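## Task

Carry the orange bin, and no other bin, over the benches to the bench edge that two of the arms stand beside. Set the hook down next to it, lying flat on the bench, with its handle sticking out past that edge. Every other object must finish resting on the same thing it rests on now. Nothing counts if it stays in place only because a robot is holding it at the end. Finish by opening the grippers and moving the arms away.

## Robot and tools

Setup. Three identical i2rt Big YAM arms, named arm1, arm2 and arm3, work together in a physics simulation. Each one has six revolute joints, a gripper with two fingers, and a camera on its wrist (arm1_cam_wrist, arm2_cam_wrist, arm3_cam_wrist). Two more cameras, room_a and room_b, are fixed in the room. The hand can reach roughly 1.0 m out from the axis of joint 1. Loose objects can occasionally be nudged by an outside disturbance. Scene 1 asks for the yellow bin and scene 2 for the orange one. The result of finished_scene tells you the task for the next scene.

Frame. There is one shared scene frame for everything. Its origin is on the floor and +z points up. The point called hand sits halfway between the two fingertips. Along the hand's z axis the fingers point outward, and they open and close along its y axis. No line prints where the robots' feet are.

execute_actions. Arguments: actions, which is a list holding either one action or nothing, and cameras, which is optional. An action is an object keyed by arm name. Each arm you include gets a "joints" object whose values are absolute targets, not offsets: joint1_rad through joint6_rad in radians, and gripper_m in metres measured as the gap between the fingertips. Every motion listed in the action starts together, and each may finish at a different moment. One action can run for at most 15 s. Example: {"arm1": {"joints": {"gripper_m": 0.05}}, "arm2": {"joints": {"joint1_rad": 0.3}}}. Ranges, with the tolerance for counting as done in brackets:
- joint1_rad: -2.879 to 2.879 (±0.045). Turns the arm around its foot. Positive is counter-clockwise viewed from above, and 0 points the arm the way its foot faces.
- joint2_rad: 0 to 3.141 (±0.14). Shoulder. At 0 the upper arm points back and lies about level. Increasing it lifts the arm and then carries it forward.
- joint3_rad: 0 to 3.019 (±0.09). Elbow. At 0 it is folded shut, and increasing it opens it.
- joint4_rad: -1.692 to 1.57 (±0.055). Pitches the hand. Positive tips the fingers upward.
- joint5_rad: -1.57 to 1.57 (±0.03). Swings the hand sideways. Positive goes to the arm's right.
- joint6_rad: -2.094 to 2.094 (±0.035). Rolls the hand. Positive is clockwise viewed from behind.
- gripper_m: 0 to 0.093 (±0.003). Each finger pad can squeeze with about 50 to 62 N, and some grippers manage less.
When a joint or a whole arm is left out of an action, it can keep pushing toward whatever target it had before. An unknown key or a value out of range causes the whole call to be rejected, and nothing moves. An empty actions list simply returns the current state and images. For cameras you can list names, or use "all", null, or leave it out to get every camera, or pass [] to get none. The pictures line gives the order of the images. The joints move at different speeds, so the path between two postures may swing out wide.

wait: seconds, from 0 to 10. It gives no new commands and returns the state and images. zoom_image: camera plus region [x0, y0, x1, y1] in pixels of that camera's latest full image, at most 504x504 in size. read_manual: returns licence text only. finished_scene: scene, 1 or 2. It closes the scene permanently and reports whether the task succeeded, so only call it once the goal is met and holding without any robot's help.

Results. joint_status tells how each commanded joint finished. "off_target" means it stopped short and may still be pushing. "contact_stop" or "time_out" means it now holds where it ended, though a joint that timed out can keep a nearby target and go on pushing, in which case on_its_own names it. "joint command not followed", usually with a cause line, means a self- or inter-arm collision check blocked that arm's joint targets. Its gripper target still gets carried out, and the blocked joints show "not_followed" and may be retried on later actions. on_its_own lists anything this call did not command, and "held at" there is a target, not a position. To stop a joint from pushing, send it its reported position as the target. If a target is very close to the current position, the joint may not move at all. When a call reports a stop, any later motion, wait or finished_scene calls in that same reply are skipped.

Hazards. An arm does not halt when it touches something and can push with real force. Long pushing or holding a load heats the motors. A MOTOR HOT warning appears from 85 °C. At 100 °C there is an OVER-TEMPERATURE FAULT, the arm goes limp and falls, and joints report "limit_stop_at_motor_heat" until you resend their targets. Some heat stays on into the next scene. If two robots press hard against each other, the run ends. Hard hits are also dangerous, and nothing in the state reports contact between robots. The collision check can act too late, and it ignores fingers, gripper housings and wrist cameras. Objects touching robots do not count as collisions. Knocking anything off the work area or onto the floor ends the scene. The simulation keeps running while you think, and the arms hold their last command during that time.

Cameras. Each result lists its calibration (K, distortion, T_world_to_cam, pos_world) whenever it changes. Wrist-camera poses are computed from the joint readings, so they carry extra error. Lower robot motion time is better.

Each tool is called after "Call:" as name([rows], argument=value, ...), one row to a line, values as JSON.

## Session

Call:
execute_actions(actions=[])

Scene clock: 0.00 s.
arm1.joint_positions: joint1_rad=-0.359 joint2_rad=+0.605 joint3_rad=+1.314 joint4_rad=-1.261 joint5_rad=+0.094 joint6_rad=+0.124 gripper_m=+0.094
arm1.joint_status: not commanded
arm1.hand: x=-0.5692 y=-0.5592 z=+1.2478 quat_wxyz=(-0.400, +0.458, -0.742, -0.283) (m; scene frame)
arm2.joint_positions: joint1_rad=-0.084 joint2_rad=+0.461 joint3_rad=+1.574 joint4_rad=-1.595 joint5_rad=-0.289 joint6_rad=-0.178 gripper_m=+0.095
arm2.joint_status: not commanded
arm2.hand: x=+0.2660 y=-0.6959 z=+1.3679 quat_wxyz=(-0.332, +0.677, -0.513, -0.410) (m; scene frame)
arm3.joint_positions: joint1_rad=-0.099 joint2_rad=+0.385 joint3_rad=+1.580 joint4_rad=-1.381 joint5_rad=-0.268 joint6_rad=-0.412 gripper_m=+0.094
arm3.joint_status: not commanded
arm3.hand: x=+0.3711 y=+1.5100 z=+1.3663 quat_wxyz=(-0.371, -0.430, -0.632, +0.527) (m; scene frame)
pictures: arm1_cam_wrist, arm2_cam_wrist, arm3_cam_wrist, room_a, room_b
camera_calibration (this result's frames):
arm1_cam_wrist: T_world_to_cam=[[0.902286, -0.42758, -0.0552694, 0.344744], [-0.415644, -0.828629, -0.374985, -0.227662], [0.114538, 0.361317, -0.925382, 1.54638], [0, 0, 0, 1]] pos_world=[-0.582804, -0.599974, 1.36468]
arm2_cam_wrist: T_world_to_cam=[[0.967216, 0.253905, 0.00515365, -0.0835187], [0.227245, -0.856245, -0.463901, -0.02113], [-0.113374, 0.449864, -0.885872, 1.67511], [0, 0, 0, 1]] pos_world=[0.275496, -0.750457, 1.47456]
arm3_cam_wrist: T_world_to_cam=[[-0.934423, -0.0546357, 0.351949, -0.0560295], [-0.287562, 0.698773, -0.655, -0.0475391], [-0.210146, -0.713254, -0.668661, 2.19262], [0, 0, 0, 1]] pos_world=[0.394744, 1.59405, 1.4547]
Images, in order (width x height): arm1_cam_wrist 504x504, arm2_cam_wrist 504x504, arm3_cam_wrist 504x504, room_a 896x504, room_b 896x504.

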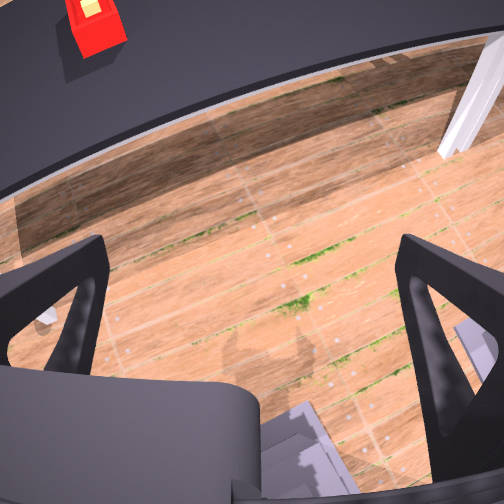

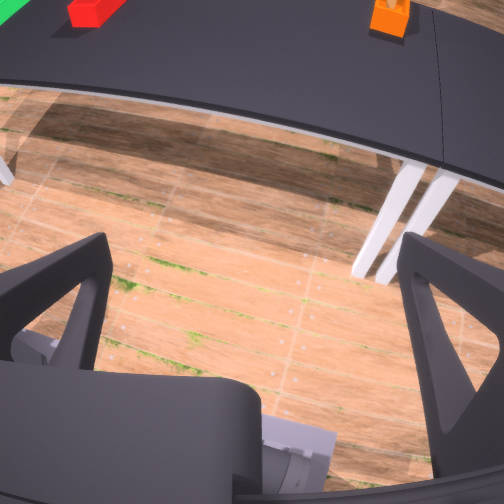

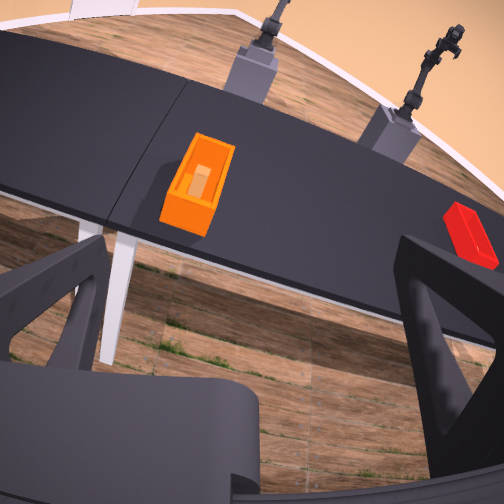

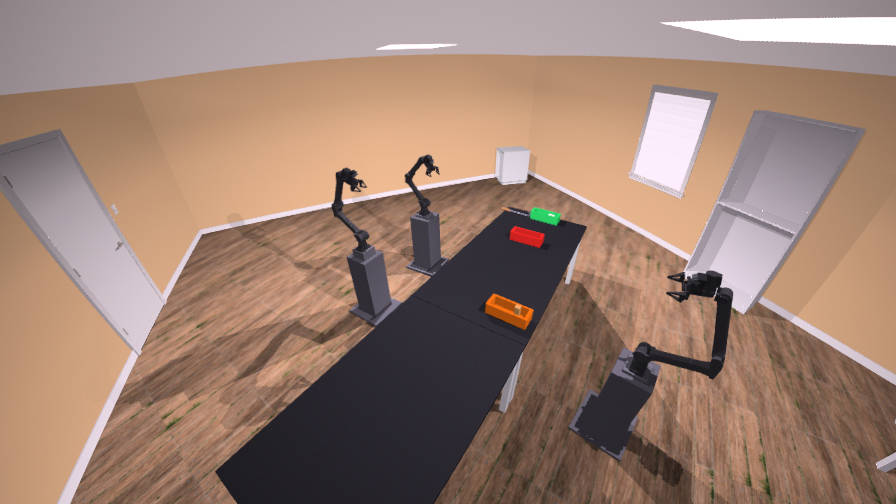

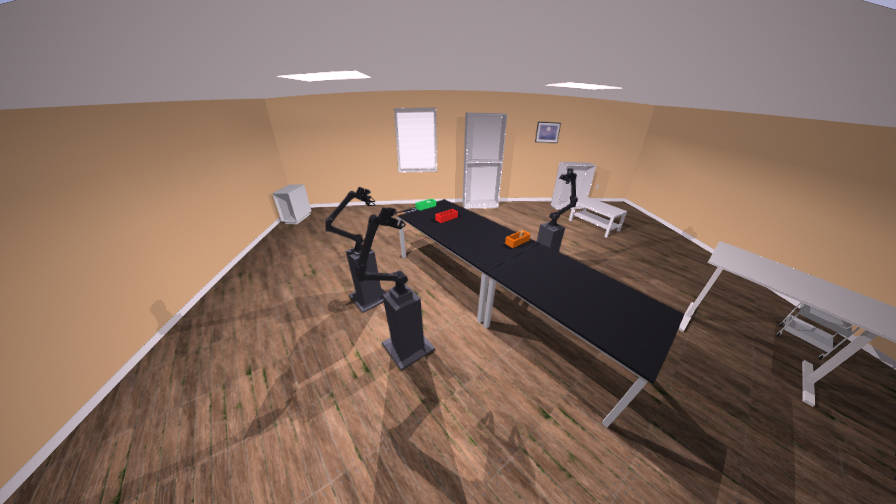

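Call:
execute_actions([
  {"arm1":{"joints":{"joint1_rad":0.48,"joint2_rad":1.673,"joint3_rad":1.1,"joint4_rad":0.147,"joint5_rad":0,"joint6_rad":0}},"arm3":{"joints":{"joint1_rad":0.195,"joint2_rad":1.9,"joint3_rad":0.95,"joint4_rad":0.79,"joint5_rad":0,"joint6_rad":0,"gripper_m":0.05}}},
], cameras=["arm1_cam_wrist","arm3_cam_wrist","room_a"])

Call:
zoom_image(camera="room_a", region=[470, 180, 590, 270])

Scene clock: 10.93 s.
arm1.joint_positions: joint1_rad=+0.488 joint2_rad=+1.659 joint3_rad=+1.111 joint4_rad=+0.122 joint5_rad=+0.000 joint6_rad=+0.014 gripper_m=+0.094
arm1.joint_status: all done
arm1.hand: x=-1.0107 y=-0.2209 z=+0.9255 quat_wxyz=(-0.260, +0.733, -0.412, -0.474) (m; scene frame)
arm2.joint_positions: joint1_rad=-0.084 joint2_rad=+0.461 joint3_rad=+1.574 joint4_rad=-1.595 joint5_rad=-0.289 joint6_rad=-0.178 gripper_m=+0.095
arm2.joint_status: not commanded
arm2.hand: x=+0.2660 y=-0.6959 z=+1.3679 quat_wxyz=(-0.332, +0.677, -0.513, -0.410) (m; scene frame)
arm3.joint_positions: joint1_rad=+0.190 joint2_rad=+1.896 joint3_rad=+0.927 joint4_rad=+0.766 joint5_rad=-0.005 joint6_rad=-0.015 gripper_m=+0.050
arm3.joint_status: all done
arm3.hand: x=+0.3681 y=+0.9221 z=+0.8281 quat_wxyz=(-0.455, -0.532, -0.559, +0.444) (m; scene frame)
pictures: arm1_cam_wrist, arm3_cam_wrist, room_a
camera_calibration (this result's frames):
arm1_cam_wrist: T_world_to_cam=[[0.855611, 0.517463, -0.012712, 0.992098], [0.447278, -0.751476, -0.485001, 0.739325], [-0.260523, 0.409287, -0.874421, 0.760803], [0, 0, 0, 1]] pos_world=[-0.981327, -0.269175, 1.03645]
arm3_cam_wrist: T_world_to_cam=[[-0.999639, -0.0201375, 0.0177707, 0.367393], [-0.0268435, 0.727896, -0.685161, -0.0880694], [0.000862178, -0.685391, -0.728174, 1.3587], [0, 0, 0, 1]] pos_world=[0.363725, 1.00275, 0.922501]
Images, in order (width x height): arm1_cam_wrist 504x504, arm3_cam_wrist 504x504, room_a 896x504.

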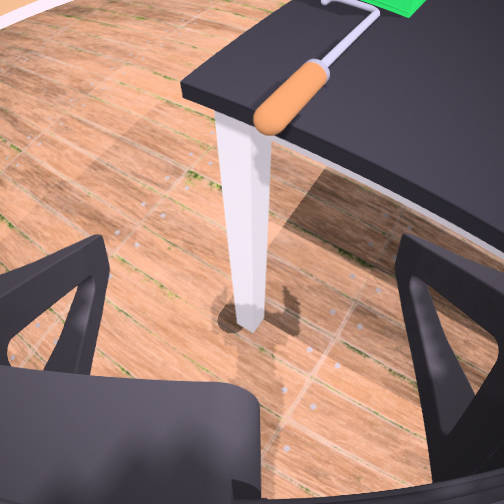

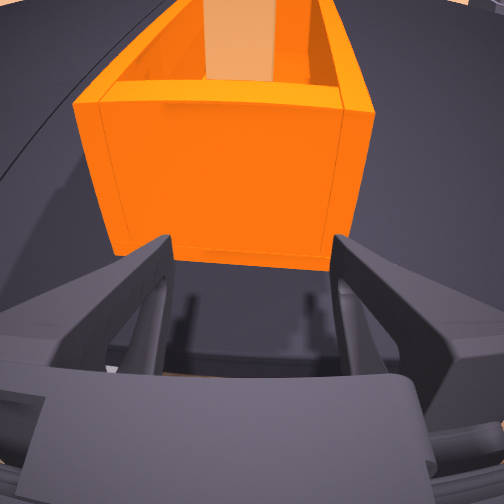

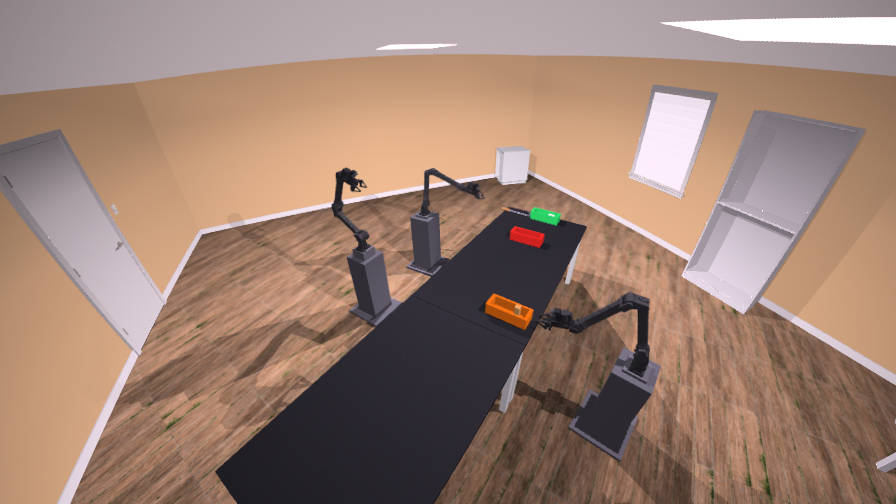

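Region (470, 180, 590, 270) of room_a's 896x504 image, scaled by 4.200, with more detail than that image has; it fills the top 378 rows of this view, and the rest is white.

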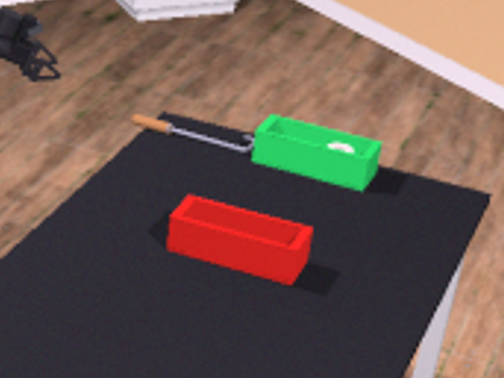

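Call:
execute_actions([
  {"arm1":{"joints":{"joint1_rad":0.57,"joint2_rad":2.45,"joint3_rad":1.95,"joint4_rad":0.65,"joint5_rad":0.64}},"arm3":{"joints":{"joint2_rad":2.127,"joint3_rad":1.325,"joint4_rad":0.68,"joint1_rad":0.205}}},
], cameras=["arm1_cam_wrist"])

Call:
execute_actions([
  {"arm1":{"joints":{"joint2_rad":2.545}},"arm3":{"joints":{"joint2_rad":2.33,"joint3_rad":1.72,"joint4_rad":0.485}}},
], cameras=["arm1_cam_wrist"])

Scene clock: 28.10 s.
arm1.joint_positions: joint1_rad=+0.576 joint2_rad=+2.435 joint3_rad=+1.901 joint4_rad=+0.628 joint5_rad=+0.637 joint6_rad=+0.012 gripper_m=+0.094
arm1.joint_status: all done
arm1.hand: x=-1.1106 y=-0.0161 z=+0.8741 quat_wxyz=(-0.500, +0.466, -0.495, -0.537) (m; scene frame)
arm2.joint_positions: joint1_rad=-0.084 joint2_rad=+0.461 joint3_rad=+1.574 joint4_rad=-1.595 joint5_rad=-0.289 joint6_rad=-0.178 gripper_m=+0.095
arm2.joint_status: not commanded
arm2.hand: x=+0.2660 y=-0.6959 z=+1.3679 quat_wxyz=(-0.332, +0.677, -0.513, -0.410) (m; scene frame)
arm3.joint_positions: joint1_rad=+0.198 joint2_rad=+2.130 joint3_rad=+1.290 joint4_rad=+0.688 joint5_rad=-0.003 joint6_rad=-0.015 gripper_m=+0.050
arm3.joint_status: all done
arm3.hand: x=+0.3772 y=+0.8082 z=+0.8200 quat_wxyz=(-0.470, -0.519, -0.549, +0.457) (m; scene frame)
pictures: arm1_cam_wrist
camera_calibration (this result's frames):
arm1_cam_wrist: T_world_to_cam=[[0.99739, 0.00542594, -0.0720002, 1.17205], [-0.0580493, -0.532747, -0.844281, 0.669386], [-0.0429389, 0.846257, -0.531041, 0.554472], [0, 0, 0, 1]] pos_world=[-1.10632, -0.118973, 0.943986]
Images, in order (width x height): arm1_cam_wrist 504x504.

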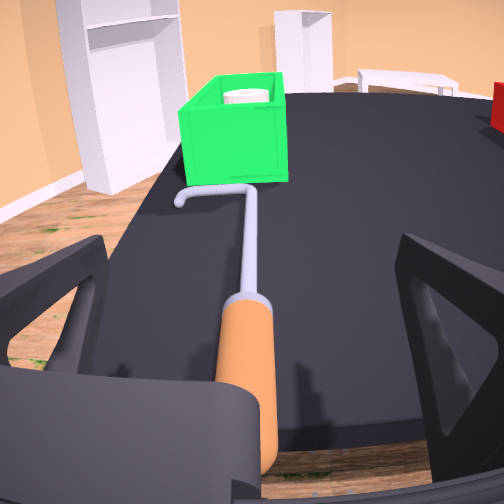

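Scene clock: 29.27 s.
arm1.joint_positions: joint1_rad=+0.576 joint2_rad=+2.519 joint3_rad=+1.910 joint4_rad=+0.632 joint5_rad=+0.637 joint6_rad=+0.012 gripper_m=+0.094
arm1.joint_status: all done
arm1.hand: x=-1.1106 y=-0.0158 z=+0.8060 quat_wxyz=(-0.497, +0.492, -0.499, -0.512) (m; scene frame)
arm2.joint_positions: joint1_rad=-0.084 joint2_rad=+0.461 joint3_rad=+1.574 joint4_rad=-1.595 joint5_rad=-0.289 joint6_rad=-0.178 gripper_m=+0.095
arm2.joint_status: not commanded
arm2.hand: x=+0.2660 y=-0.6959 z=+1.3679 quat_wxyz=(-0.332, +0.677, -0.513, -0.410) (m; scene frame)
arm3.joint_positions: joint1_rad=+0.198 joint2_rad=+2.319 joint3_rad=+1.679 joint4_rad=+0.496 joint5_rad=-0.004 joint6_rad=-0.008 gripper_m=+0.050
arm3.joint_status: all done
arm3.hand: x=+0.3817 y=+0.7076 z=+0.8261 quat_wxyz=(-0.474, -0.519, -0.545, +0.457) (m; scene frame)
pictures: arm1_cam_wrist
camera_calibration (this result's frames):
arm1_cam_wrist: T_world_to_cam=[[0.99958, 0.00233859, -0.0288747, 1.13477], [-0.0221546, -0.580497, -0.813961, 0.626752], [-0.0186652, 0.814259, -0.580202, 0.584165], [0, 0, 0, 1]] pos_world=[-1.10951, -0.114487, 0.881852]
Images, in order (width x height): arm1_cam_wrist 504x504.

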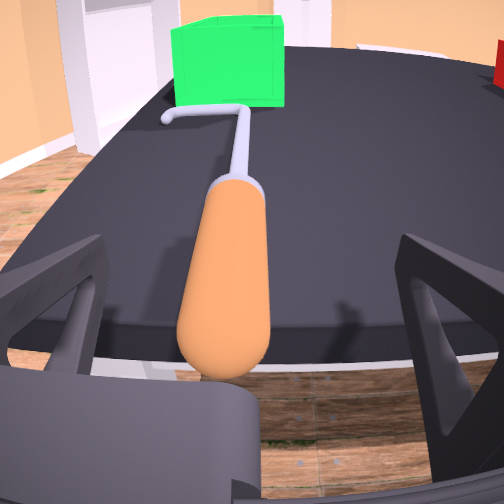

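Call:
execute_actions([
  {"arm1":{"joints":{"joint4_rad":0.54}},"arm3":{"joints":{"joint2_rad":2.545,"joint3_rad":2.12,"joint4_rad":0.35}}},
], cameras=[])

Call:
execute_actions([
  {"arm1":{"joints":{"gripper_m":0}},"arm3":{"joints":{"joint2_rad":2.8,"joint3_rad":2.62,"joint4_rad":0.17}}},
], cameras=["arm1_cam_wrist"])

Scene clock: 37.50 s.
arm1.joint_positions: joint1_rad=+0.576 joint2_rad=+2.519 joint3_rad=+1.910 joint4_rad=+0.559 joint5_rad=+0.637 joint6_rad=+0.012 gripper_m=+0.094
arm1.joint_status: all done
arm1.hand: x=-1.1105 y=-0.0160 z=+0.7906 quat_wxyz=(-0.493, +0.517, -0.503, -0.486) (m; scene frame)
arm2.joint_positions: joint1_rad=-0.084 joint2_rad=+0.461 joint3_rad=+1.574 joint4_rad=-1.595 joint5_rad=-0.289 joint6_rad=-0.178 gripper_m=+0.095
arm2.joint_status: not commanded
arm2.hand: x=+0.2660 y=-0.6959 z=+1.3679 quat_wxyz=(-0.332, +0.677, -0.513, -0.410) (m; scene frame)
arm3.joint_positions: joint1_rad=+0.198 joint2_rad=+2.531 joint3_rad=+2.072 joint4_rad=+0.360 joint5_rad=-0.004 joint6_rad=-0.004 gripper_m=+0.050
arm3.joint_status: all done
arm3.hand: x=+0.3851 y=+0.6285 z=+0.8268 quat_wxyz=(-0.487, -0.509, -0.534, +0.468) (m; scene frame)
pictures: none
No camera images: the call's "cameras" was empty. Leave "cameras" out to get every camera's image.

Scene clock: 38.77 s.
arm1.joint_positions: joint1_rad=+0.576 joint2_rad=+2.519 joint3_rad=+1.910 joint4_rad=+0.558 joint5_rad=+0.637 joint6_rad=+0.012 gripper_m=+0.028
arm1.joint_status: gripper_m off_target (ended at +0.028, target +0.000)
arm1.hand: x=-1.1105 y=-0.0160 z=+0.7905 quat_wxyz=(-0.493, +0.518, -0.503, -0.486) (m; scene frame)
arm2.joint_positions: joint1_rad=-0.084 joint2_rad=+0.461 joint3_rad=+1.574 joint4_rad=-1.595 joint5_rad=-0.289 joint6_rad=-0.178 gripper_m=+0.095
arm2.joint_status: not commanded
arm2.hand: x=+0.2660 y=-0.6959 z=+1.3679 quat_wxyz=(-0.332, +0.677, -0.513, -0.410) (m; scene frame)
arm3.joint_positions: joint1_rad=+0.198 joint2_rad=+2.788 joint3_rad=+2.570 joint4_rad=+0.180 joint5_rad=-0.003 joint6_rad=-0.003 gripper_m=+0.050
arm3.joint_status: all done
arm3.hand: x=+0.3875 y=+0.5675 z=+0.8350 quat_wxyz=(-0.503, -0.495, -0.518, +0.483) (m; scene frame)
pictures: arm1_cam_wrist
camera_calibration (this result's frames):
arm1_cam_wrist: T_world_to_cam=[[0.999879, 0.00176593, 0.0154797, 1.09939], [0.0131651, -0.627096, -0.778831, 0.62471], [0.00833189, 0.77894, -0.627043, 0.641757], [0, 0, 0, 1]] pos_world=[-1.11283, -0.110078, 0.871934]
Images, in order (width x height): arm1_cam_wrist 504x504.

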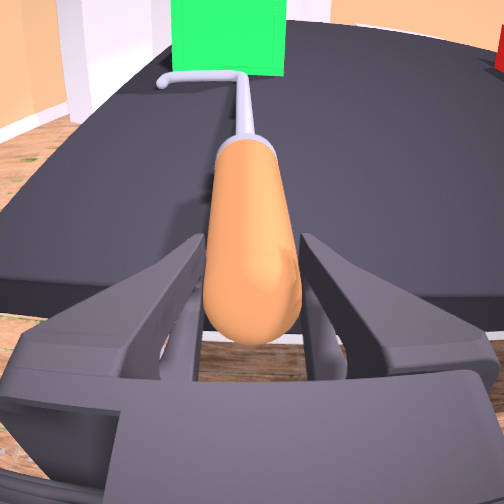

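Call:
execute_actions([
  {"arm1":{"joints":{"joint1_rad":0.47,"joint2_rad":1.68,"joint3_rad":1.18,"joint4_rad":0.21,"joint5_rad":0.5}},"arm3":{"joints":{"joint2_rad":1.2,"joint3_rad":1.2,"joint4_rad":0.1}}},
], cameras=["arm1_cam_wrist"])

Call:
execute_actions([
  {"arm1":{"joints":{"joint1_rad":-0.4,"joint5_rad":0}}},
], cameras=["arm1_cam_wrist"])

Call:
execute_actions([
  {"arm1":{"joints":{"joint1_rad":-0.83,"joint2_rad":2.45,"joint3_rad":2.02,"joint4_rad":0.5,"joint5_rad":-0.768}}},
], cameras=[])

Call:
execute_actions([
  {"arm1":{"joints":{"joint2_rad":2.59,"joint3_rad":2.055,"joint4_rad":0.615}}},
], cameras=["arm1_cam_wrist","room_a"])

Scene clock: 53.80 s.
arm1.joint_positions: joint1_rad=+0.459 joint2_rad=+1.676 joint3_rad=+1.185 joint4_rad=+0.217 joint5_rad=+0.500 joint6_rad=+0.011 gripper_m=+0.028
arm1.joint_status: all done
arm1.hand: x=-0.9282 y=-0.1610 z=+0.9840 quat_wxyz=(-0.461, +0.593, -0.516, -0.412) (m; scene frame)
arm2.joint_positions: joint1_rad=-0.084 joint2_rad=+0.461 joint3_rad=+1.574 joint4_rad=-1.595 joint5_rad=-0.289 joint6_rad=-0.178 gripper_m=+0.095
arm2.joint_status: not commanded
arm2.hand: x=+0.2660 y=-0.6959 z=+1.3679 quat_wxyz=(-0.332, +0.677, -0.513, -0.410) (m; scene frame)
arm3.joint_positions: joint1_rad=+0.198 joint2_rad=+1.214 joint3_rad=+1.185 joint4_rad=+0.103 joint5_rad=-0.003 joint6_rad=-0.003 gripper_m=+0.050
arm3.joint_status: all done
arm3.hand: x=+0.3693 y=+1.0101 z=+1.2407 quat_wxyz=(-0.531, -0.468, -0.489, +0.510) (m; scene frame)
pictures: arm1_cam_wrist
camera_calibration (this result's frames):
arm1_cam_wrist: T_world_to_cam=[[0.992529, 0.0346558, 0.11698, 0.813018], [0.1016, -0.765625, -0.635214, 0.600557], [0.0675488, 0.642353, -0.763426, 1.04169], [0, 0, 0, 1]] pos_world=[-0.938326, -0.23751, 1.08163]
Images, in order (width x height): arm1_cam_wrist 504x504.

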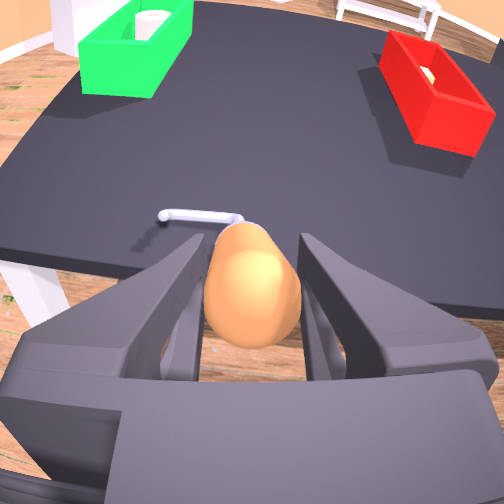

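Scene clock: 55.47 s.
arm1.joint_positions: joint1_rad=-0.410 joint2_rad=+1.676 joint3_rad=+1.185 joint4_rad=+0.217 joint5_rad=+0.005 joint6_rad=+0.005 gripper_m=+0.028
arm1.joint_status: all done
arm1.hand: x=-0.4196 y=-0.1296 z=+0.9800 quat_wxyz=(-0.495, +0.458, -0.652, -0.348) (m; scene frame)
arm2.joint_positions: joint1_rad=-0.084 joint2_rad=+0.461 joint3_rad=+1.574 joint4_rad=-1.595 joint5_rad=-0.289 joint6_rad=-0.178 gripper_m=+0.095
arm2.joint_status: not commanded
arm2.hand: x=+0.2660 y=-0.6959 z=+1.3679 quat_wxyz=(-0.332, +0.677, -0.513, -0.410) (m; scene frame)
arm3.joint_positions: joint1_rad=+0.198 joint2_rad=+1.214 joint3_rad=+1.185 joint4_rad=+0.103 joint5_rad=-0.003 joint6_rad=-0.003 gripper_m=+0.050
arm3.joint_status: not commanded
arm3.hand: x=+0.3693 y=+1.0101 z=+1.2407 quat_wxyz=(-0.531, -0.468, -0.489, +0.510) (m; scene frame)
pictures: arm1_cam_wrist
camera_calibration (this result's frames):
arm1_cam_wrist: T_world_to_cam=[[0.938268, -0.345878, -0.00462934, 0.35469], [-0.275507, -0.739146, -0.614621, 0.39537], [0.209162, 0.577955, -0.788809, 1.06007], [0, 0, 0, 1]] pos_world=[-0.445595, -0.19776, 1.08084]
Images, in order (width x height): arm1_cam_wrist 504x504.

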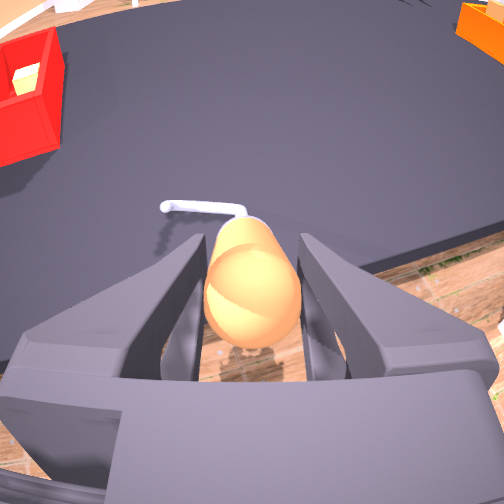

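Scene clock: 57.10 s.
arm1.joint_positions: joint1_rad=-0.826 joint2_rad=+2.447 joint3_rad=+1.961 joint4_rad=+0.471 joint5_rad=-0.766 joint6_rad=+0.004 gripper_m=+0.028
arm1.joint_status: all done
arm1.hand: x=-0.1291 y=-0.0614 z=+0.8667 quat_wxyz=(-0.492, +0.502, -0.503, -0.502) (m; scene frame)
arm2.joint_positions: joint1_rad=-0.084 joint2_rad=+0.461 joint3_rad=+1.574 joint4_rad=-1.595 joint5_rad=-0.289 joint6_rad=-0.178 gripper_m=+0.095
arm2.joint_status: not commanded
arm2.hand: x=+0.2660 y=-0.6959 z=+1.3679 quat_wxyz=(-0.332, +0.677, -0.513, -0.410) (m; scene frame)
arm3.joint_positions: joint1_rad=+0.198 joint2_rad=+1.214 joint3_rad=+1.185 joint4_rad=+0.103 joint5_rad=-0.003 joint6_rad=-0.003 gripper_m=+0.050
arm3.joint_status: not commanded
arm3.hand: x=+0.3693 y=+1.0101 z=+1.2407 quat_wxyz=(-0.531, -0.468, -0.489, +0.510) (m; scene frame)
pictures: none
No camera images: the call's "cameras" was empty. Leave "cameras" out to get every camera's image.

Scene clock: 58.27 s.
arm1.joint_positions: joint1_rad=-0.826 joint2_rad=+2.583 joint3_rad=+2.006 joint4_rad=+0.592 joint5_rad=-0.768 joint6_rad=+0.004 gripper_m=+0.027
arm1.joint_status: all done
arm1.hand: x=-0.1254 y=-0.0578 z=+0.7955 quat_wxyz=(-0.502, +0.503, -0.492, -0.503) (m; scene frame)
arm2.joint_positions: joint1_rad=-0.084 joint2_rad=+0.461 joint3_rad=+1.574 joint4_rad=-1.595 joint5_rad=-0.289 joint6_rad=-0.178 gripper_m=+0.095
arm2.joint_status: not commanded
arm2.hand: x=+0.2660 y=-0.6959 z=+1.3679 quat_wxyz=(-0.332, +0.677, -0.513, -0.410) (m; scene frame)
arm3.joint_positions: joint1_rad=+0.198 joint2_rad=+1.214 joint3_rad=+1.185 joint4_rad=+0.103 joint5_rad=-0.003 joint6_rad=-0.003 gripper_m=+0.050
arm3.joint_status: not commanded
arm3.hand: x=+0.3693 y=+1.0101 z=+1.2407 quat_wxyz=(-0.531, -0.468, -0.489, +0.510) (m; scene frame)
pictures: arm1_cam_wrist, room_a
camera_calibration (this result's frames):
arm1_cam_wrist: T_world_to_cam=[[0.999978, 0.00537657, 0.00389257, 0.123909], [0.00630438, -0.585797, -0.810433, 0.616066], [-0.00207709, 0.81044, -0.585818, 0.637017], [0, 0, 0, 1]] pos_world=[-0.126468, -0.156041, 0.871974]
Images, in order (width x height): arm1_cam_wrist 504x504, room_a 896x504.

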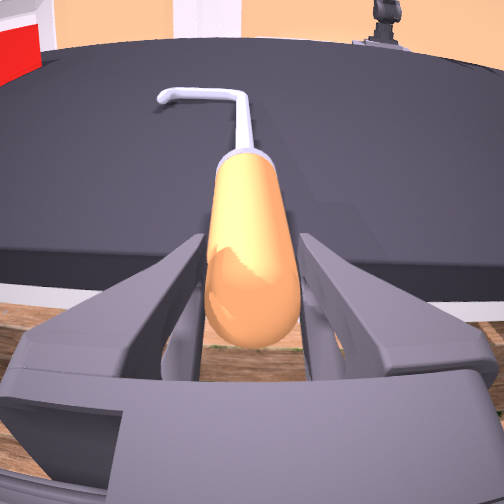

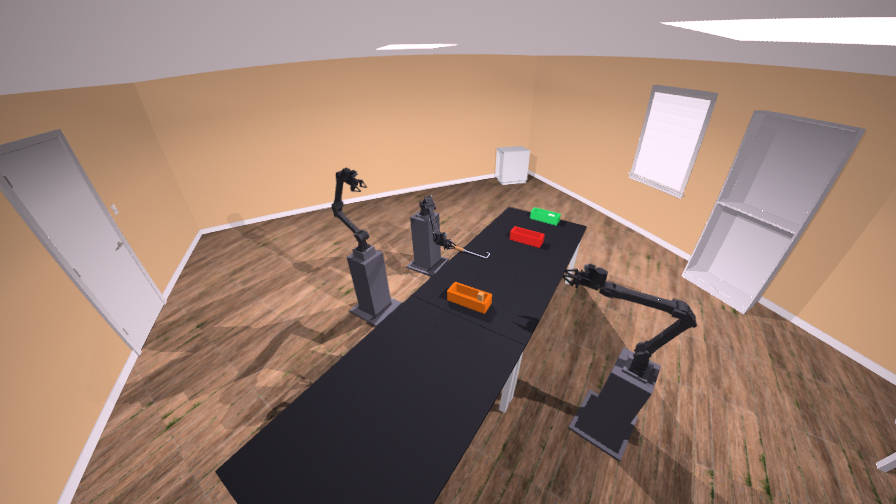

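Call:
execute_actions([
  {"arm1":{"joints":{"gripper_m":0.09}},"arm2":{"joints":{"joint1_rad":0.2,"joint5_rad":0.62,"joint6_rad":0,"joint4_rad":-0.5}}},
], cameras=[])

Call:
execute_actions([
  {"arm1":{"joints":{"joint2_rad":2.4}},"arm2":{"joints":{"joint4_rad":0.3,"joint2_rad":1.0}}},
], cameras=[])

Call:
execute_actions([
  {"arm1":{"joints":{"joint1_rad":0.5,"joint2_rad":1.0,"joint3_rad":1.0,"joint4_rad":0,"joint5_rad":0}},"arm2":{"joints":{"joint4_rad":0.73,"joint2_rad":1.6,"joint3_rad":1.895}}},
], cameras=[])

Call:
execute_actions([
  {"arm2":{"joints":{"joint1_rad":0.61,"joint2_rad":2.5}}},
], cameras=[])

Call:
execute_actions([
  {"arm2":{"joints":{"joint2_rad":2.61}}},
], cameras=["arm2_cam_wrist"])

Scene clock: 70.87 s.
arm1.joint_positions: joint1_rad=-0.826 joint2_rad=+2.583 joint3_rad=+2.006 joint4_rad=+0.592 joint5_rad=-0.768 joint6_rad=+0.004 gripper_m=+0.090
arm1.joint_status: all done
arm1.hand: x=-0.1254 y=-0.0578 z=+0.7955 quat_wxyz=(-0.502, +0.503, -0.492, -0.503) (m; scene frame)
arm2.joint_positions: joint1_rad=+0.194 joint2_rad=+0.461 joint3_rad=+1.574 joint4_rad=-0.514 joint5_rad=+0.617 joint6_rad=-0.014 gripper_m=+0.095
arm2.joint_status: all done
arm2.hand: x=+0.3928 y=-0.7159 z=+1.5997 quat_wxyz=(-0.649, +0.177, -0.487, -0.557) (m; scene frame)
arm3.joint_positions: joint1_rad=+0.198 joint2_rad=+1.214 joint3_rad=+1.185 joint4_rad=+0.103 joint5_rad=-0.003 joint6_rad=-0.003 gripper_m=+0.050
arm3.joint_status: not commanded
arm3.hand: x=+0.3693 y=+1.0101 z=+1.2407 quat_wxyz=(-0.531, -0.468, -0.489, +0.510) (m; scene frame)
pictures: none
No camera images: the call's "cameras" was empty. Leave "cameras" out to get every camera's image.

Scene clock: 72.67 s.
arm1.joint_positions: joint1_rad=-0.826 joint2_rad=+2.361 joint3_rad=+2.030 joint4_rad=+0.603 joint5_rad=-0.768 joint6_rad=+0.004 gripper_m=+0.090
arm1.joint_status: all done
arm1.hand: x=-0.1306 y=-0.0625 z=+1.0047 quat_wxyz=(-0.588, +0.496, -0.397, -0.501) (m; scene frame)
arm2.joint_positions: joint1_rad=+0.194 joint2_rad=+0.990 joint3_rad=+1.560 joint4_rad=+0.293 joint5_rad=+0.619 joint6_rad=-0.013 gripper_m=+0.095
arm2.joint_status: all done
arm2.hand: x=+0.3395 y=-0.4481 z=+1.6299 quat_wxyz=(-0.653, +0.077, -0.429, -0.620) (m; scene frame)
arm3.joint_positions: joint1_rad=+0.198 joint2_rad=+1.214 joint3_rad=+1.185 joint4_rad=+0.103 joint5_rad=-0.003 joint6_rad=-0.003 gripper_m=+0.050
arm3.joint_status: not commanded
arm3.hand: x=+0.3693 y=+1.0101 z=+1.2407 quat_wxyz=(-0.531, -0.468, -0.489, +0.510) (m; scene frame)
pictures: none
No camera images: the call's "cameras" was empty. Leave "cameras" out to get every camera's image.

Scene clock: 74.50 s.
arm1.joint_positions: joint1_rad=+0.498 joint2_rad=+0.994 joint3_rad=+1.017 joint4_rad=+0.019 joint5_rad=-0.002 joint6_rad=+0.004 gripper_m=+0.090
arm1.joint_status: all done
arm1.hand: x=-0.9247 y=-0.3704 z=+1.2282 quat_wxyz=(-0.345, +0.608, -0.333, -0.633) (m; scene frame)
arm2.joint_positions: joint1_rad=+0.194 joint2_rad=+1.593 joint3_rad=+1.870 joint4_rad=+0.722 joint5_rad=+0.619 joint6_rad=-0.013 gripper_m=+0.095
arm2.joint_status: all done
arm2.hand: x=+0.2908 y=-0.2029 z=+1.5690 quat_wxyz=(-0.651, +0.025, -0.395, -0.648) (m; scene frame)
arm3.joint_positions: joint1_rad=+0.198 joint2_rad=+1.214 joint3_rad=+1.185 joint4_rad=+0.103 joint5_rad=-0.003 joint6_rad=-0.003 gripper_m=+0.050
arm3.joint_status: not commanded
arm3.hand: x=+0.3693 y=+1.0101 z=+1.2407 quat_wxyz=(-0.531, -0.468, -0.489, +0.510) (m; scene frame)
pictures: none
No camera images: the call's "cameras" was empty. Leave "cameras" out to get every camera's image.

Scene clock: 76.23 s.
arm1.joint_positions: joint1_rad=+0.498 joint2_rad=+0.994 joint3_rad=+1.017 joint4_rad=+0.019 joint5_rad=-0.002 joint6_rad=+0.004 gripper_m=+0.090
arm1.joint_status: not commanded
arm1.hand: x=-0.9247 y=-0.3704 z=+1.2282 quat_wxyz=(-0.345, +0.608, -0.333, -0.633) (m; scene frame)
arm2.joint_positions: joint1_rad=+0.606 joint2_rad=+2.501 joint3_rad=+1.866 joint4_rad=+0.724 joint5_rad=+0.618 joint6_rad=-0.013 gripper_m=+0.095
arm2.joint_status: all done
arm2.hand: x=-0.1180 y=-0.0078 z=+0.8708 quat_wxyz=(-0.511, +0.470, -0.492, -0.525) (m; scene frame)
arm3.joint_positions: joint1_rad=+0.198 joint2_rad=+1.214 joint3_rad=+1.185 joint4_rad=+0.103 joint5_rad=-0.003 joint6_rad=-0.003 gripper_m=+0.050
arm3.joint_status: not commanded
arm3.hand: x=+0.3693 y=+1.0101 z=+1.2407 quat_wxyz=(-0.531, -0.468, -0.489, +0.510) (m; scene frame)
pictures: none
No camera images: the call's "cameras" was empty. Leave "cameras" out to get every camera's image.

Scene clock: 77.60 s.
arm1.joint_positions: joint1_rad=+0.498 joint2_rad=+0.994 joint3_rad=+1.017 joint4_rad=+0.019 joint5_rad=-0.002 joint6_rad=+0.004 gripper_m=+0.090
arm1.joint_status: not commanded
arm1.hand: x=-0.9247 y=-0.3704 z=+1.2282 quat_wxyz=(-0.345, +0.608, -0.333, -0.633) (m; scene frame)
arm2.joint_positions: joint1_rad=+0.606 joint2_rad=+2.601 joint3_rad=+1.869 joint4_rad=+0.724 joint5_rad=+0.618 joint6_rad=-0.013 gripper_m=+0.095
arm2.joint_status: all done
arm2.hand: x=-0.1138 y=-0.0134 z=+0.7866 quat_wxyz=(-0.506, +0.504, -0.498, -0.492) (m; scene frame)
arm3.joint_positions: joint1_rad=+0.198 joint2_rad=+1.214 joint3_rad=+1.185 joint4_rad=+0.103 joint5_rad=-0.003 joint6_rad=-0.003 gripper_m=+0.050
arm3.joint_status: not commanded
arm3.hand: x=+0.3693 y=+1.0101 z=+1.2407 quat_wxyz=(-0.531, -0.468, -0.489, +0.510) (m; scene frame)
pictures: arm2_cam_wrist
camera_calibration (this result's frames):
arm2_cam_wrist: T_world_to_cam=[[0.999996, 0.00254331, -0.00137221, 0.119079], [0.000398989, -0.591792, -0.806091, 0.626802], [-0.0028622, 0.806087, -0.591791, 0.595994], [0, 0, 0, 1]] pos_world=[-0.117623, -0.109789, 0.858126]
Images, in order (width x height): arm2_cam_wrist 504x504.

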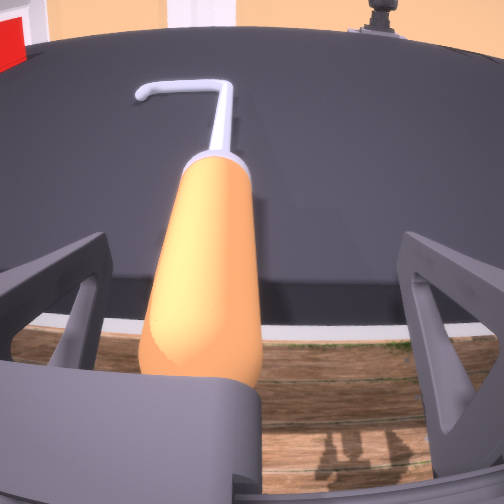

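Call:
execute_actions([
  {"arm2":{"joints":{"gripper_m":0}}},
], cameras=[])

Call:
execute_actions([
  {"arm2":{"joints":{"joint1_rad":0.25,"joint5_rad":0.2,"joint2_rad":2.03,"joint3_rad":1.05,"joint4_rad":0.82}}},
], cameras=[])

Call:
execute_actions([
  {"arm2":{"joints":{"joint1_rad":-0.075,"joint5_rad":0}}},
], cameras=["arm2_cam_wrist"])

Call:
execute_actions([
  {"arm2":{"joints":{"joint6_rad":-1.58,"joint4_rad":0.95}}},
], cameras=["arm2_cam_wrist","arm3_cam_wrist"])

Scene clock: 96.20 s.
arm1.joint_positions: joint1_rad=+0.498 joint2_rad=+0.994 joint3_rad=+1.017 joint4_rad=+0.019 joint5_rad=-0.002 joint6_rad=+0.004 gripper_m=+0.090
arm1.joint_status: not commanded
arm1.hand: x=-0.9247 y=-0.3704 z=+1.2282 quat_wxyz=(-0.345, +0.608, -0.333, -0.633) (m; scene frame)
arm2.joint_positions: joint1_rad=+0.607 joint2_rad=+2.601 joint3_rad=+1.869 joint4_rad=+0.724 joint5_rad=+0.619 joint6_rad=-0.012 gripper_m=+0.029
arm2.joint_status: gripper_m off_target (ended at +0.029, target +0.000)
arm2.hand: x=-0.1141 y=-0.0135 z=+0.7866 quat_wxyz=(-0.505, +0.504, -0.499, -0.492) (m; scene frame)
arm3.joint_positions: joint1_rad=+0.198 joint2_rad=+1.214 joint3_rad=+1.185 joint4_rad=+0.103 joint5_rad=-0.003 joint6_rad=-0.003 gripper_m=+0.050
arm3.joint_status: not commanded
arm3.hand: x=+0.3693 y=+1.0101 z=+1.2407 quat_wxyz=(-0.531, -0.468, -0.489, +0.510) (m; scene frame)
pictures: none
No camera images: the call's "cameras" was empty. Leave "cameras" out to get every camera's image.

Scene clock: 97.77 s.
arm1.joint_positions: joint1_rad=+0.498 joint2_rad=+0.994 joint3_rad=+1.017 joint4_rad=+0.019 joint5_rad=-0.002 joint6_rad=+0.004 gripper_m=+0.090
arm1.joint_status: not commanded
arm1.hand: x=-0.9247 y=-0.3704 z=+1.2282 quat_wxyz=(-0.345, +0.608, -0.333, -0.633) (m; scene frame)
arm2.joint_positions: joint1_rad=+0.262 joint2_rad=+2.022 joint3_rad=+1.041 joint4_rad=+0.806 joint5_rad=+0.199 joint6_rad=-0.012 gripper_m=+0.029
arm2.joint_status: all done
arm2.hand: x=+0.1574 y=-0.1081 z=+0.8590 quat_wxyz=(-0.452, +0.570, -0.509, -0.459) (m; scene frame)
arm3.joint_positions: joint1_rad=+0.198 joint2_rad=+1.214 joint3_rad=+1.185 joint4_rad=+0.103 joint5_rad=-0.003 joint6_rad=-0.003 gripper_m=+0.050
arm3.joint_status: not commanded
arm3.hand: x=+0.3693 y=+1.0101 z=+1.2407 quat_wxyz=(-0.531, -0.468, -0.489, +0.510) (m; scene frame)
pictures: none
No camera images: the call's "cameras" was empty. Leave "cameras" out to get every camera's image.

Scene clock: 99.17 s.
arm1.joint_positions: joint1_rad=+0.498 joint2_rad=+0.994 joint3_rad=+1.017 joint4_rad=+0.019 joint5_rad=-0.002 joint6_rad=+0.004 gripper_m=+0.090
arm1.joint_status: not commanded
arm1.hand: x=-0.9247 y=-0.3704 z=+1.2282 quat_wxyz=(-0.345, +0.608, -0.333, -0.633) (m; scene frame)
arm2.joint_positions: joint1_rad=-0.080 joint2_rad=+2.022 joint3_rad=+1.041 joint4_rad=+0.806 joint5_rad=+0.006 joint6_rad=-0.010 gripper_m=+0.029
arm2.joint_status: all done
arm2.hand: x=+0.3633 y=-0.0914 z=+0.8588 quat_wxyz=(-0.476, +0.522, -0.560, -0.433) (m; scene frame)
arm3.joint_positions: joint1_rad=+0.198 joint2_rad=+1.214 joint3_rad=+1.185 joint4_rad=+0.103 joint5_rad=-0.003 joint6_rad=-0.003 gripper_m=+0.050
arm3.joint_status: not commanded
arm3.hand: x=+0.3693 y=+1.0101 z=+1.2407 quat_wxyz=(-0.531, -0.468, -0.489, +0.510) (m; scene frame)
pictures: arm2_cam_wrist
camera_calibration (this result's frames):
arm2_cam_wrist: T_world_to_cam=[[0.997234, -0.0736864, -0.00972878, -0.35658], [-0.0596752, -0.715746, -0.695806, 0.554409], [0.0443081, 0.694462, -0.718164, 0.784217], [0, 0, 0, 1]] pos_world=[0.353931, -0.174068, 0.945488]
Images, in order (width x height): arm2_cam_wrist 504x504.

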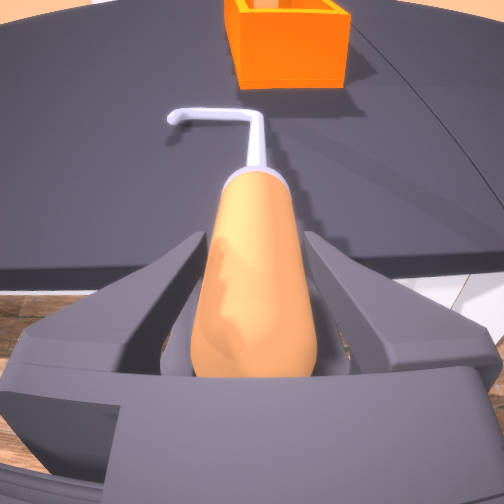

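Scene clock: 101.33 s.
arm1.joint_positions: joint1_rad=+0.498 joint2_rad=+0.994 joint3_rad=+1.017 joint4_rad=+0.019 joint5_rad=-0.002 joint6_rad=+0.004 gripper_m=+0.090
arm1.joint_status: not commanded
arm1.hand: x=-0.9247 y=-0.3704 z=+1.2282 quat_wxyz=(-0.345, +0.608, -0.333, -0.633) (m; scene frame)
arm2.joint_positions: joint1_rad=-0.080 joint2_rad=+2.036 joint3_rad=+1.033 joint4_rad=+0.918 joint5_rad=-0.001 joint6_rad=-1.550 gripper_m=+0.029
arm2.joint_status: all done
arm2.hand: x=+0.3622 y=-0.0912 z=+0.8730 quat_wxyz=(-0.677, +0.735, -0.035, +0.019) (m; scene frame)
arm3.joint_positions: joint1_rad=+0.198 joint2_rad=+1.214 joint3_rad=+1.185 joint4_rad=+0.103 joint5_rad=-0.003 joint6_rad=-0.003 gripper_m=+0.050
arm3.joint_status: not commanded
arm3.hand: x=+0.3693 y=+1.0101 z=+1.2407 quat_wxyz=(-0.531, -0.468, -0.489, +0.510) (m; scene frame)
pictures: arm2_cam_wrist, arm3_cam_wrist
camera_calibration (this result's frames):
arm2_cam_wrist: T_world_to_cam=[[0.046885, 0.0907333, 0.994771, -0.87296], [0.761462, -0.647794, 0.0231967, -0.354484], [0.646511, 0.756393, -0.0994618, 0.0417273], [0, 0, 0, 1]] pos_world=[0.283877, -0.181988, 0.880768]
arm3_cam_wrist: T_world_to_cam=[[-0.999729, -0.0232178, 0.00173912, 0.386141], [-0.0133967, 0.512537, -0.858561, 0.558326], [0.0190425, -0.858351, -0.512709, 1.62012], [0, 0, 0, 1]] pos_world=[0.362665, 1.11343, 1.30934]
Images, in order (width x height): arm2_cam_wrist 504x504, arm3_cam_wrist 504x504.

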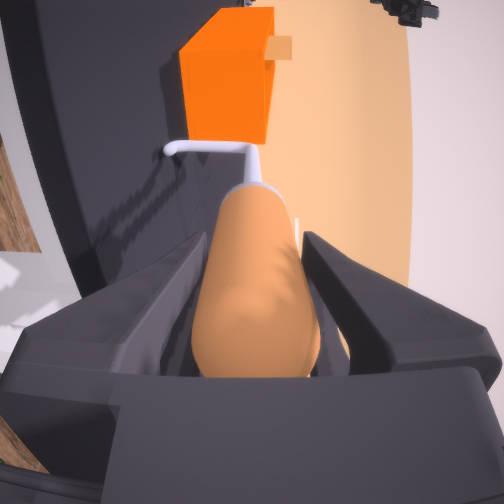

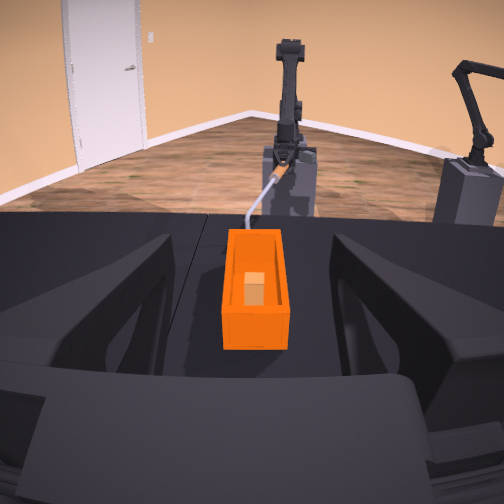

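Call:
execute_actions([
  {"arm2":{"joints":{"joint3_rad":1.65,"joint1_rad":-0.055}}},
], cameras=[])

Call:
execute_actions([
  {"arm2":{"joints":{"joint2_rad":2.21,"joint4_rad":0.75}}},
], cameras=["arm2_cam_wrist","arm3_cam_wrist","room_b"])

Call:
zoom_image(camera="room_b", region=[440, 210, 560, 300])

Scene clock: 113.03 s.
arm1.joint_positions: joint1_rad=+0.498 joint2_rad=+0.994 joint3_rad=+1.017 joint4_rad=+0.019 joint5_rad=-0.002 joint6_rad=+0.004 gripper_m=+0.090
arm1.joint_status: not commanded
arm1.hand: x=-0.9247 y=-0.3704 z=+1.2282 quat_wxyz=(-0.345, +0.608, -0.333, -0.633) (m; scene frame)
arm2.joint_positions: joint1_rad=-0.060 joint2_rad=+2.047 joint3_rad=+1.597 joint4_rad=+0.918 joint5_rad=-0.001 joint6_rad=-1.554 gripper_m=+0.029
arm2.joint_status: all done
arm2.hand: x=+0.3541 y=+0.0254 z=+1.1583 quat_wxyz=(-0.852, +0.523, -0.018, +0.017) (m; scene frame)
arm3.joint_positions: joint1_rad=+0.198 joint2_rad=+1.214 joint3_rad=+1.185 joint4_rad=+0.103 joint5_rad=-0.003 joint6_rad=-0.003 gripper_m=+0.050
arm3.joint_status: not commanded
arm3.hand: x=+0.3693 y=+1.0101 z=+1.2407 quat_wxyz=(-0.531, -0.468, -0.489, +0.510) (m; scene frame)
pictures: none
No camera images: the call's "cameras" was empty. Leave "cameras" out to get every camera's image.

Scene clock: 114.37 s.
arm1.joint_positions: joint1_rad=+0.498 joint2_rad=+0.994 joint3_rad=+1.017 joint4_rad=+0.019 joint5_rad=-0.002 joint6_rad=+0.004 gripper_m=+0.090
arm1.joint_status: not commanded
arm1.hand: x=-0.9247 y=-0.3704 z=+1.2282 quat_wxyz=(-0.345, +0.608, -0.333, -0.633) (m; scene frame)
arm2.joint_positions: joint1_rad=-0.060 joint2_rad=+2.259 joint3_rad=+1.600 joint4_rad=+0.708 joint5_rad=-0.001 joint6_rad=-1.555 gripper_m=+0.029
arm2.joint_status: all done
arm2.hand: x=+0.3570 y=+0.0688 z=+0.9357 quat_wxyz=(-0.725, +0.688, -0.024, +0.015) (m; scene frame)
arm3.joint_positions: joint1_rad=+0.198 joint2_rad=+1.214 joint3_rad=+1.185 joint4_rad=+0.103 joint5_rad=-0.003 joint6_rad=-0.003 gripper_m=+0.050
arm3.joint_status: not commanded
arm3.hand: x=+0.3693 y=+1.0101 z=+1.2407 quat_wxyz=(-0.531, -0.468, -0.489, +0.510) (m; scene frame)
pictures: arm2_cam_wrist, arm3_cam_wrist, room_b
camera_calibration (this result's frames):
arm2_cam_wrist: T_world_to_cam=[[0.032458, -0.0418425, 0.998597, -0.938965], [0.774549, -0.630406, -0.0515905, -0.184203], [0.63168, 0.775137, 0.0119474, -0.169959], [0, 0, 0, 1]] pos_world=[0.280511, -0.0236696, 0.930175]
arm3_cam_wrist: T_world_to_cam=[[-0.999729, -0.0232178, 0.00173912, 0.386141], [-0.0133967, 0.512537, -0.858561, 0.558326], [0.0190425, -0.858351, -0.512709, 1.62012], [0, 0, 0, 1]] pos_world=[0.362665, 1.11343, 1.30934]
Images, in order (width x height): arm2_cam_wrist 504x504, arm3_cam_wrist 504x504, room_b 896x504.

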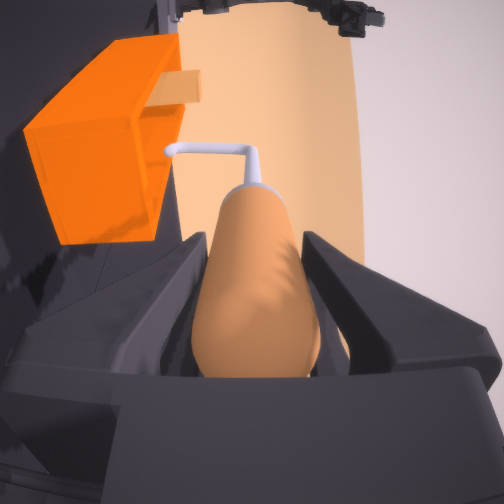

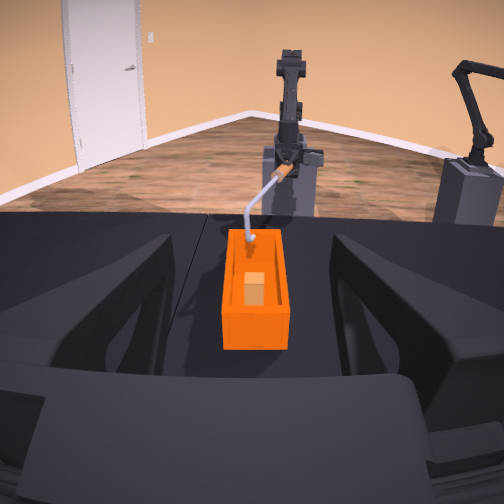

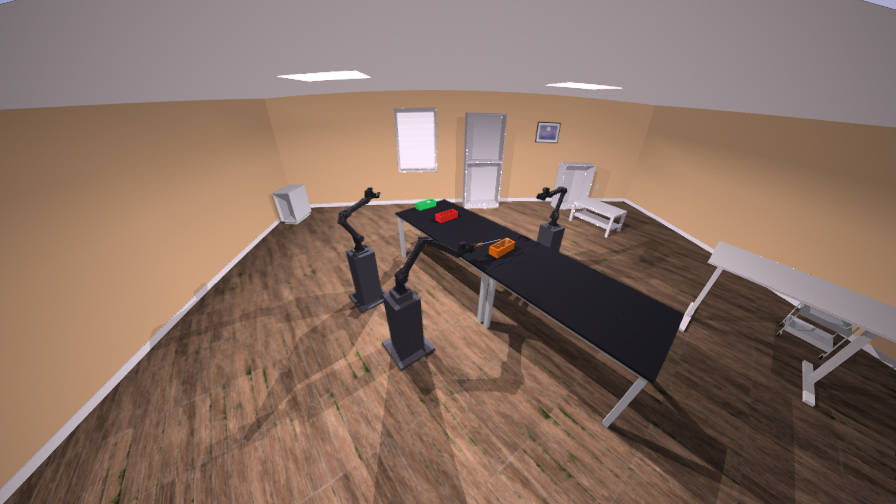

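Region (440, 210, 560, 300) of room_b's 896x504 image, scaled by 4.200, with more detail than that image has; it fills the top 378 rows of this view, and the rest is white.

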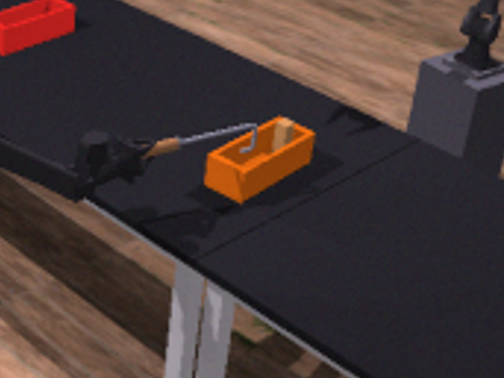

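Call:
execute_actions([
  {"arm2":{"joints":{"joint4_rad":0.61}}},
], cameras=[])

Call:
execute_actions([
  {"arm2":{"joints":{"joint2_rad":2.0,"joint3_rad":1.13,"joint4_rad":0.83}}},
], cameras=[])

Call:
execute_actions([
  {"arm2":{"joints":{"joint2_rad":1.795,"joint3_rad":0.73,"joint4_rad":1.02}}},
], cameras=["arm2_cam_wrist","room_b"])

Call:
zoom_image(camera="room_b", region=[430, 210, 550, 300])

Scene clock: 127.23 s.
arm1.joint_positions: joint1_rad=+0.498 joint2_rad=+0.994 joint3_rad=+1.017 joint4_rad=+0.019 joint5_rad=-0.002 joint6_rad=+0.004 gripper_m=+0.090
arm1.joint_status: not commanded
arm1.hand: x=-0.9247 y=-0.3704 z=+1.2282 quat_wxyz=(-0.345, +0.608, -0.333, -0.633) (m; scene frame)
arm2.joint_positions: joint1_rad=-0.060 joint2_rad=+2.257 joint3_rad=+1.600 joint4_rad=+0.589 joint5_rad=-0.001 joint6_rad=-1.555 gripper_m=+0.029
arm2.joint_status: all done
arm2.hand: x=+0.3570 y=+0.0686 z=+0.9079 quat_wxyz=(-0.683, +0.730, -0.026, +0.014) (m; scene frame)
arm3.joint_positions: joint1_rad=+0.198 joint2_rad=+1.214 joint3_rad=+1.185 joint4_rad=+0.103 joint5_rad=-0.003 joint6_rad=-0.003 gripper_m=+0.050
arm3.joint_status: not commanded
arm3.hand: x=+0.3693 y=+1.0101 z=+1.2407 quat_wxyz=(-0.531, -0.468, -0.489, +0.510) (m; scene frame)
pictures: none
No camera images: the call's "cameras" was empty. Leave "cameras" out to get every camera's image.

Scene clock: 128.60 s.
arm1.joint_positions: joint1_rad=+0.498 joint2_rad=+0.994 joint3_rad=+1.017 joint4_rad=+0.019 joint5_rad=-0.002 joint6_rad=+0.004 gripper_m=+0.090
arm1.joint_status: not commanded
arm1.hand: x=-0.9247 y=-0.3704 z=+1.2282 quat_wxyz=(-0.345, +0.608, -0.333, -0.633) (m; scene frame)
arm2.joint_positions: joint1_rad=-0.060 joint2_rad=+2.028 joint3_rad=+1.096 joint4_rad=+0.799 joint5_rad=+0.000 joint6_rad=-1.561 gripper_m=+0.029
arm2.joint_status: all done
arm2.hand: x=+0.3492 y=-0.0717 z=+0.8785 quat_wxyz=(-0.659, +0.751, -0.025, +0.016) (m; scene frame)
arm3.joint_positions: joint1_rad=+0.198 joint2_rad=+1.214 joint3_rad=+1.185 joint4_rad=+0.103 joint5_rad=-0.003 joint6_rad=-0.003 gripper_m=+0.050
arm3.joint_status: not commanded
arm3.hand: x=+0.3693 y=+1.0101 z=+1.2407 quat_wxyz=(-0.531, -0.468, -0.489, +0.510) (m; scene frame)
pictures: none
No camera images: the call's "cameras" was empty. Leave "cameras" out to get every camera's image.

Scene clock: 129.80 s.
arm1.joint_positions: joint1_rad=+0.498 joint2_rad=+0.994 joint3_rad=+1.017 joint4_rad=+0.019 joint5_rad=-0.002 joint6_rad=+0.004 gripper_m=+0.090
arm1.joint_status: not commanded
arm1.hand: x=-0.9247 y=-0.3704 z=+1.2282 quat_wxyz=(-0.345, +0.608, -0.333, -0.633) (m; scene frame)
arm2.joint_positions: joint1_rad=-0.060 joint2_rad=+1.812 joint3_rad=+0.702 joint4_rad=+0.984 joint5_rad=+0.000 joint6_rad=-1.560 gripper_m=+0.029
arm2.joint_status: all done
arm2.hand: x=+0.3418 y=-0.2011 z=+0.8859 quat_wxyz=(-0.661, +0.749, -0.025, +0.016) (m; scene frame)
arm3.joint_positions: joint1_rad=+0.198 joint2_rad=+1.214 joint3_rad=+1.185 joint4_rad=+0.103 joint5_rad=-0.003 joint6_rad=-0.003 gripper_m=+0.050
arm3.joint_status: not commanded
arm3.hand: x=+0.3693 y=+1.0101 z=+1.2407 quat_wxyz=(-0.531, -0.468, -0.489, +0.510) (m; scene frame)
pictures: arm2_cam_wrist, room_b
camera_calibration (this result's frames):
arm2_cam_wrist: T_world_to_cam=[[0.0370954, 0.133486, 0.990356, -0.859056], [0.773993, -0.630712, 0.0560201, -0.440433], [0.632107, 0.76445, -0.126714, 0.169947], [0, 0, 0, 1]] pos_world=[0.265334, -0.29303, 0.896979]
Images, in order (width x height): arm2_cam_wrist 504x504, room_b 896x504.

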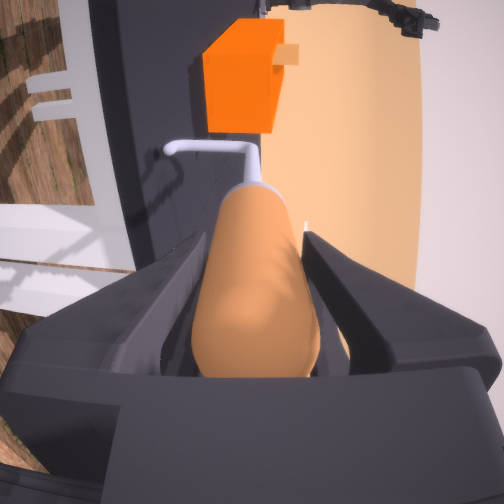

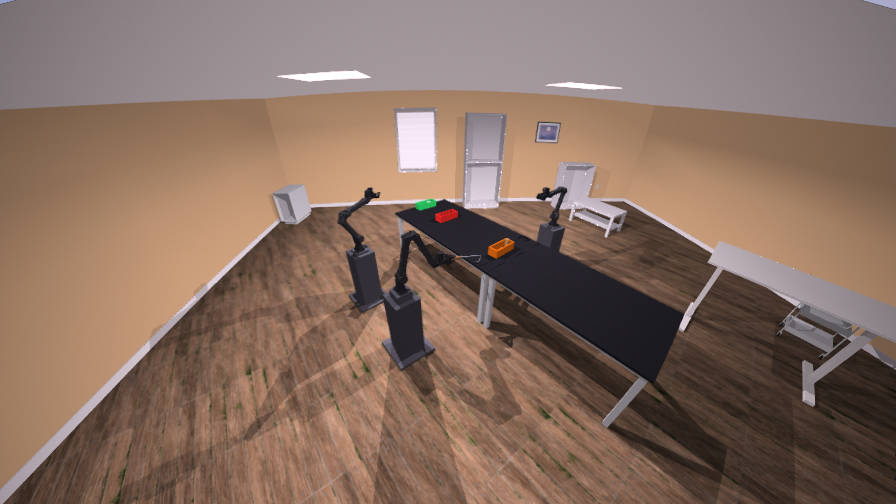

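Region (430, 210, 550, 300) of room_b's 896x504 image, scaled by 4.200, with more detail than that image has; it fills the top 378 rows of this view, and the rest is white.

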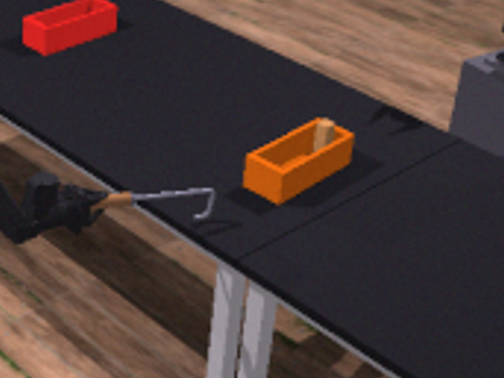

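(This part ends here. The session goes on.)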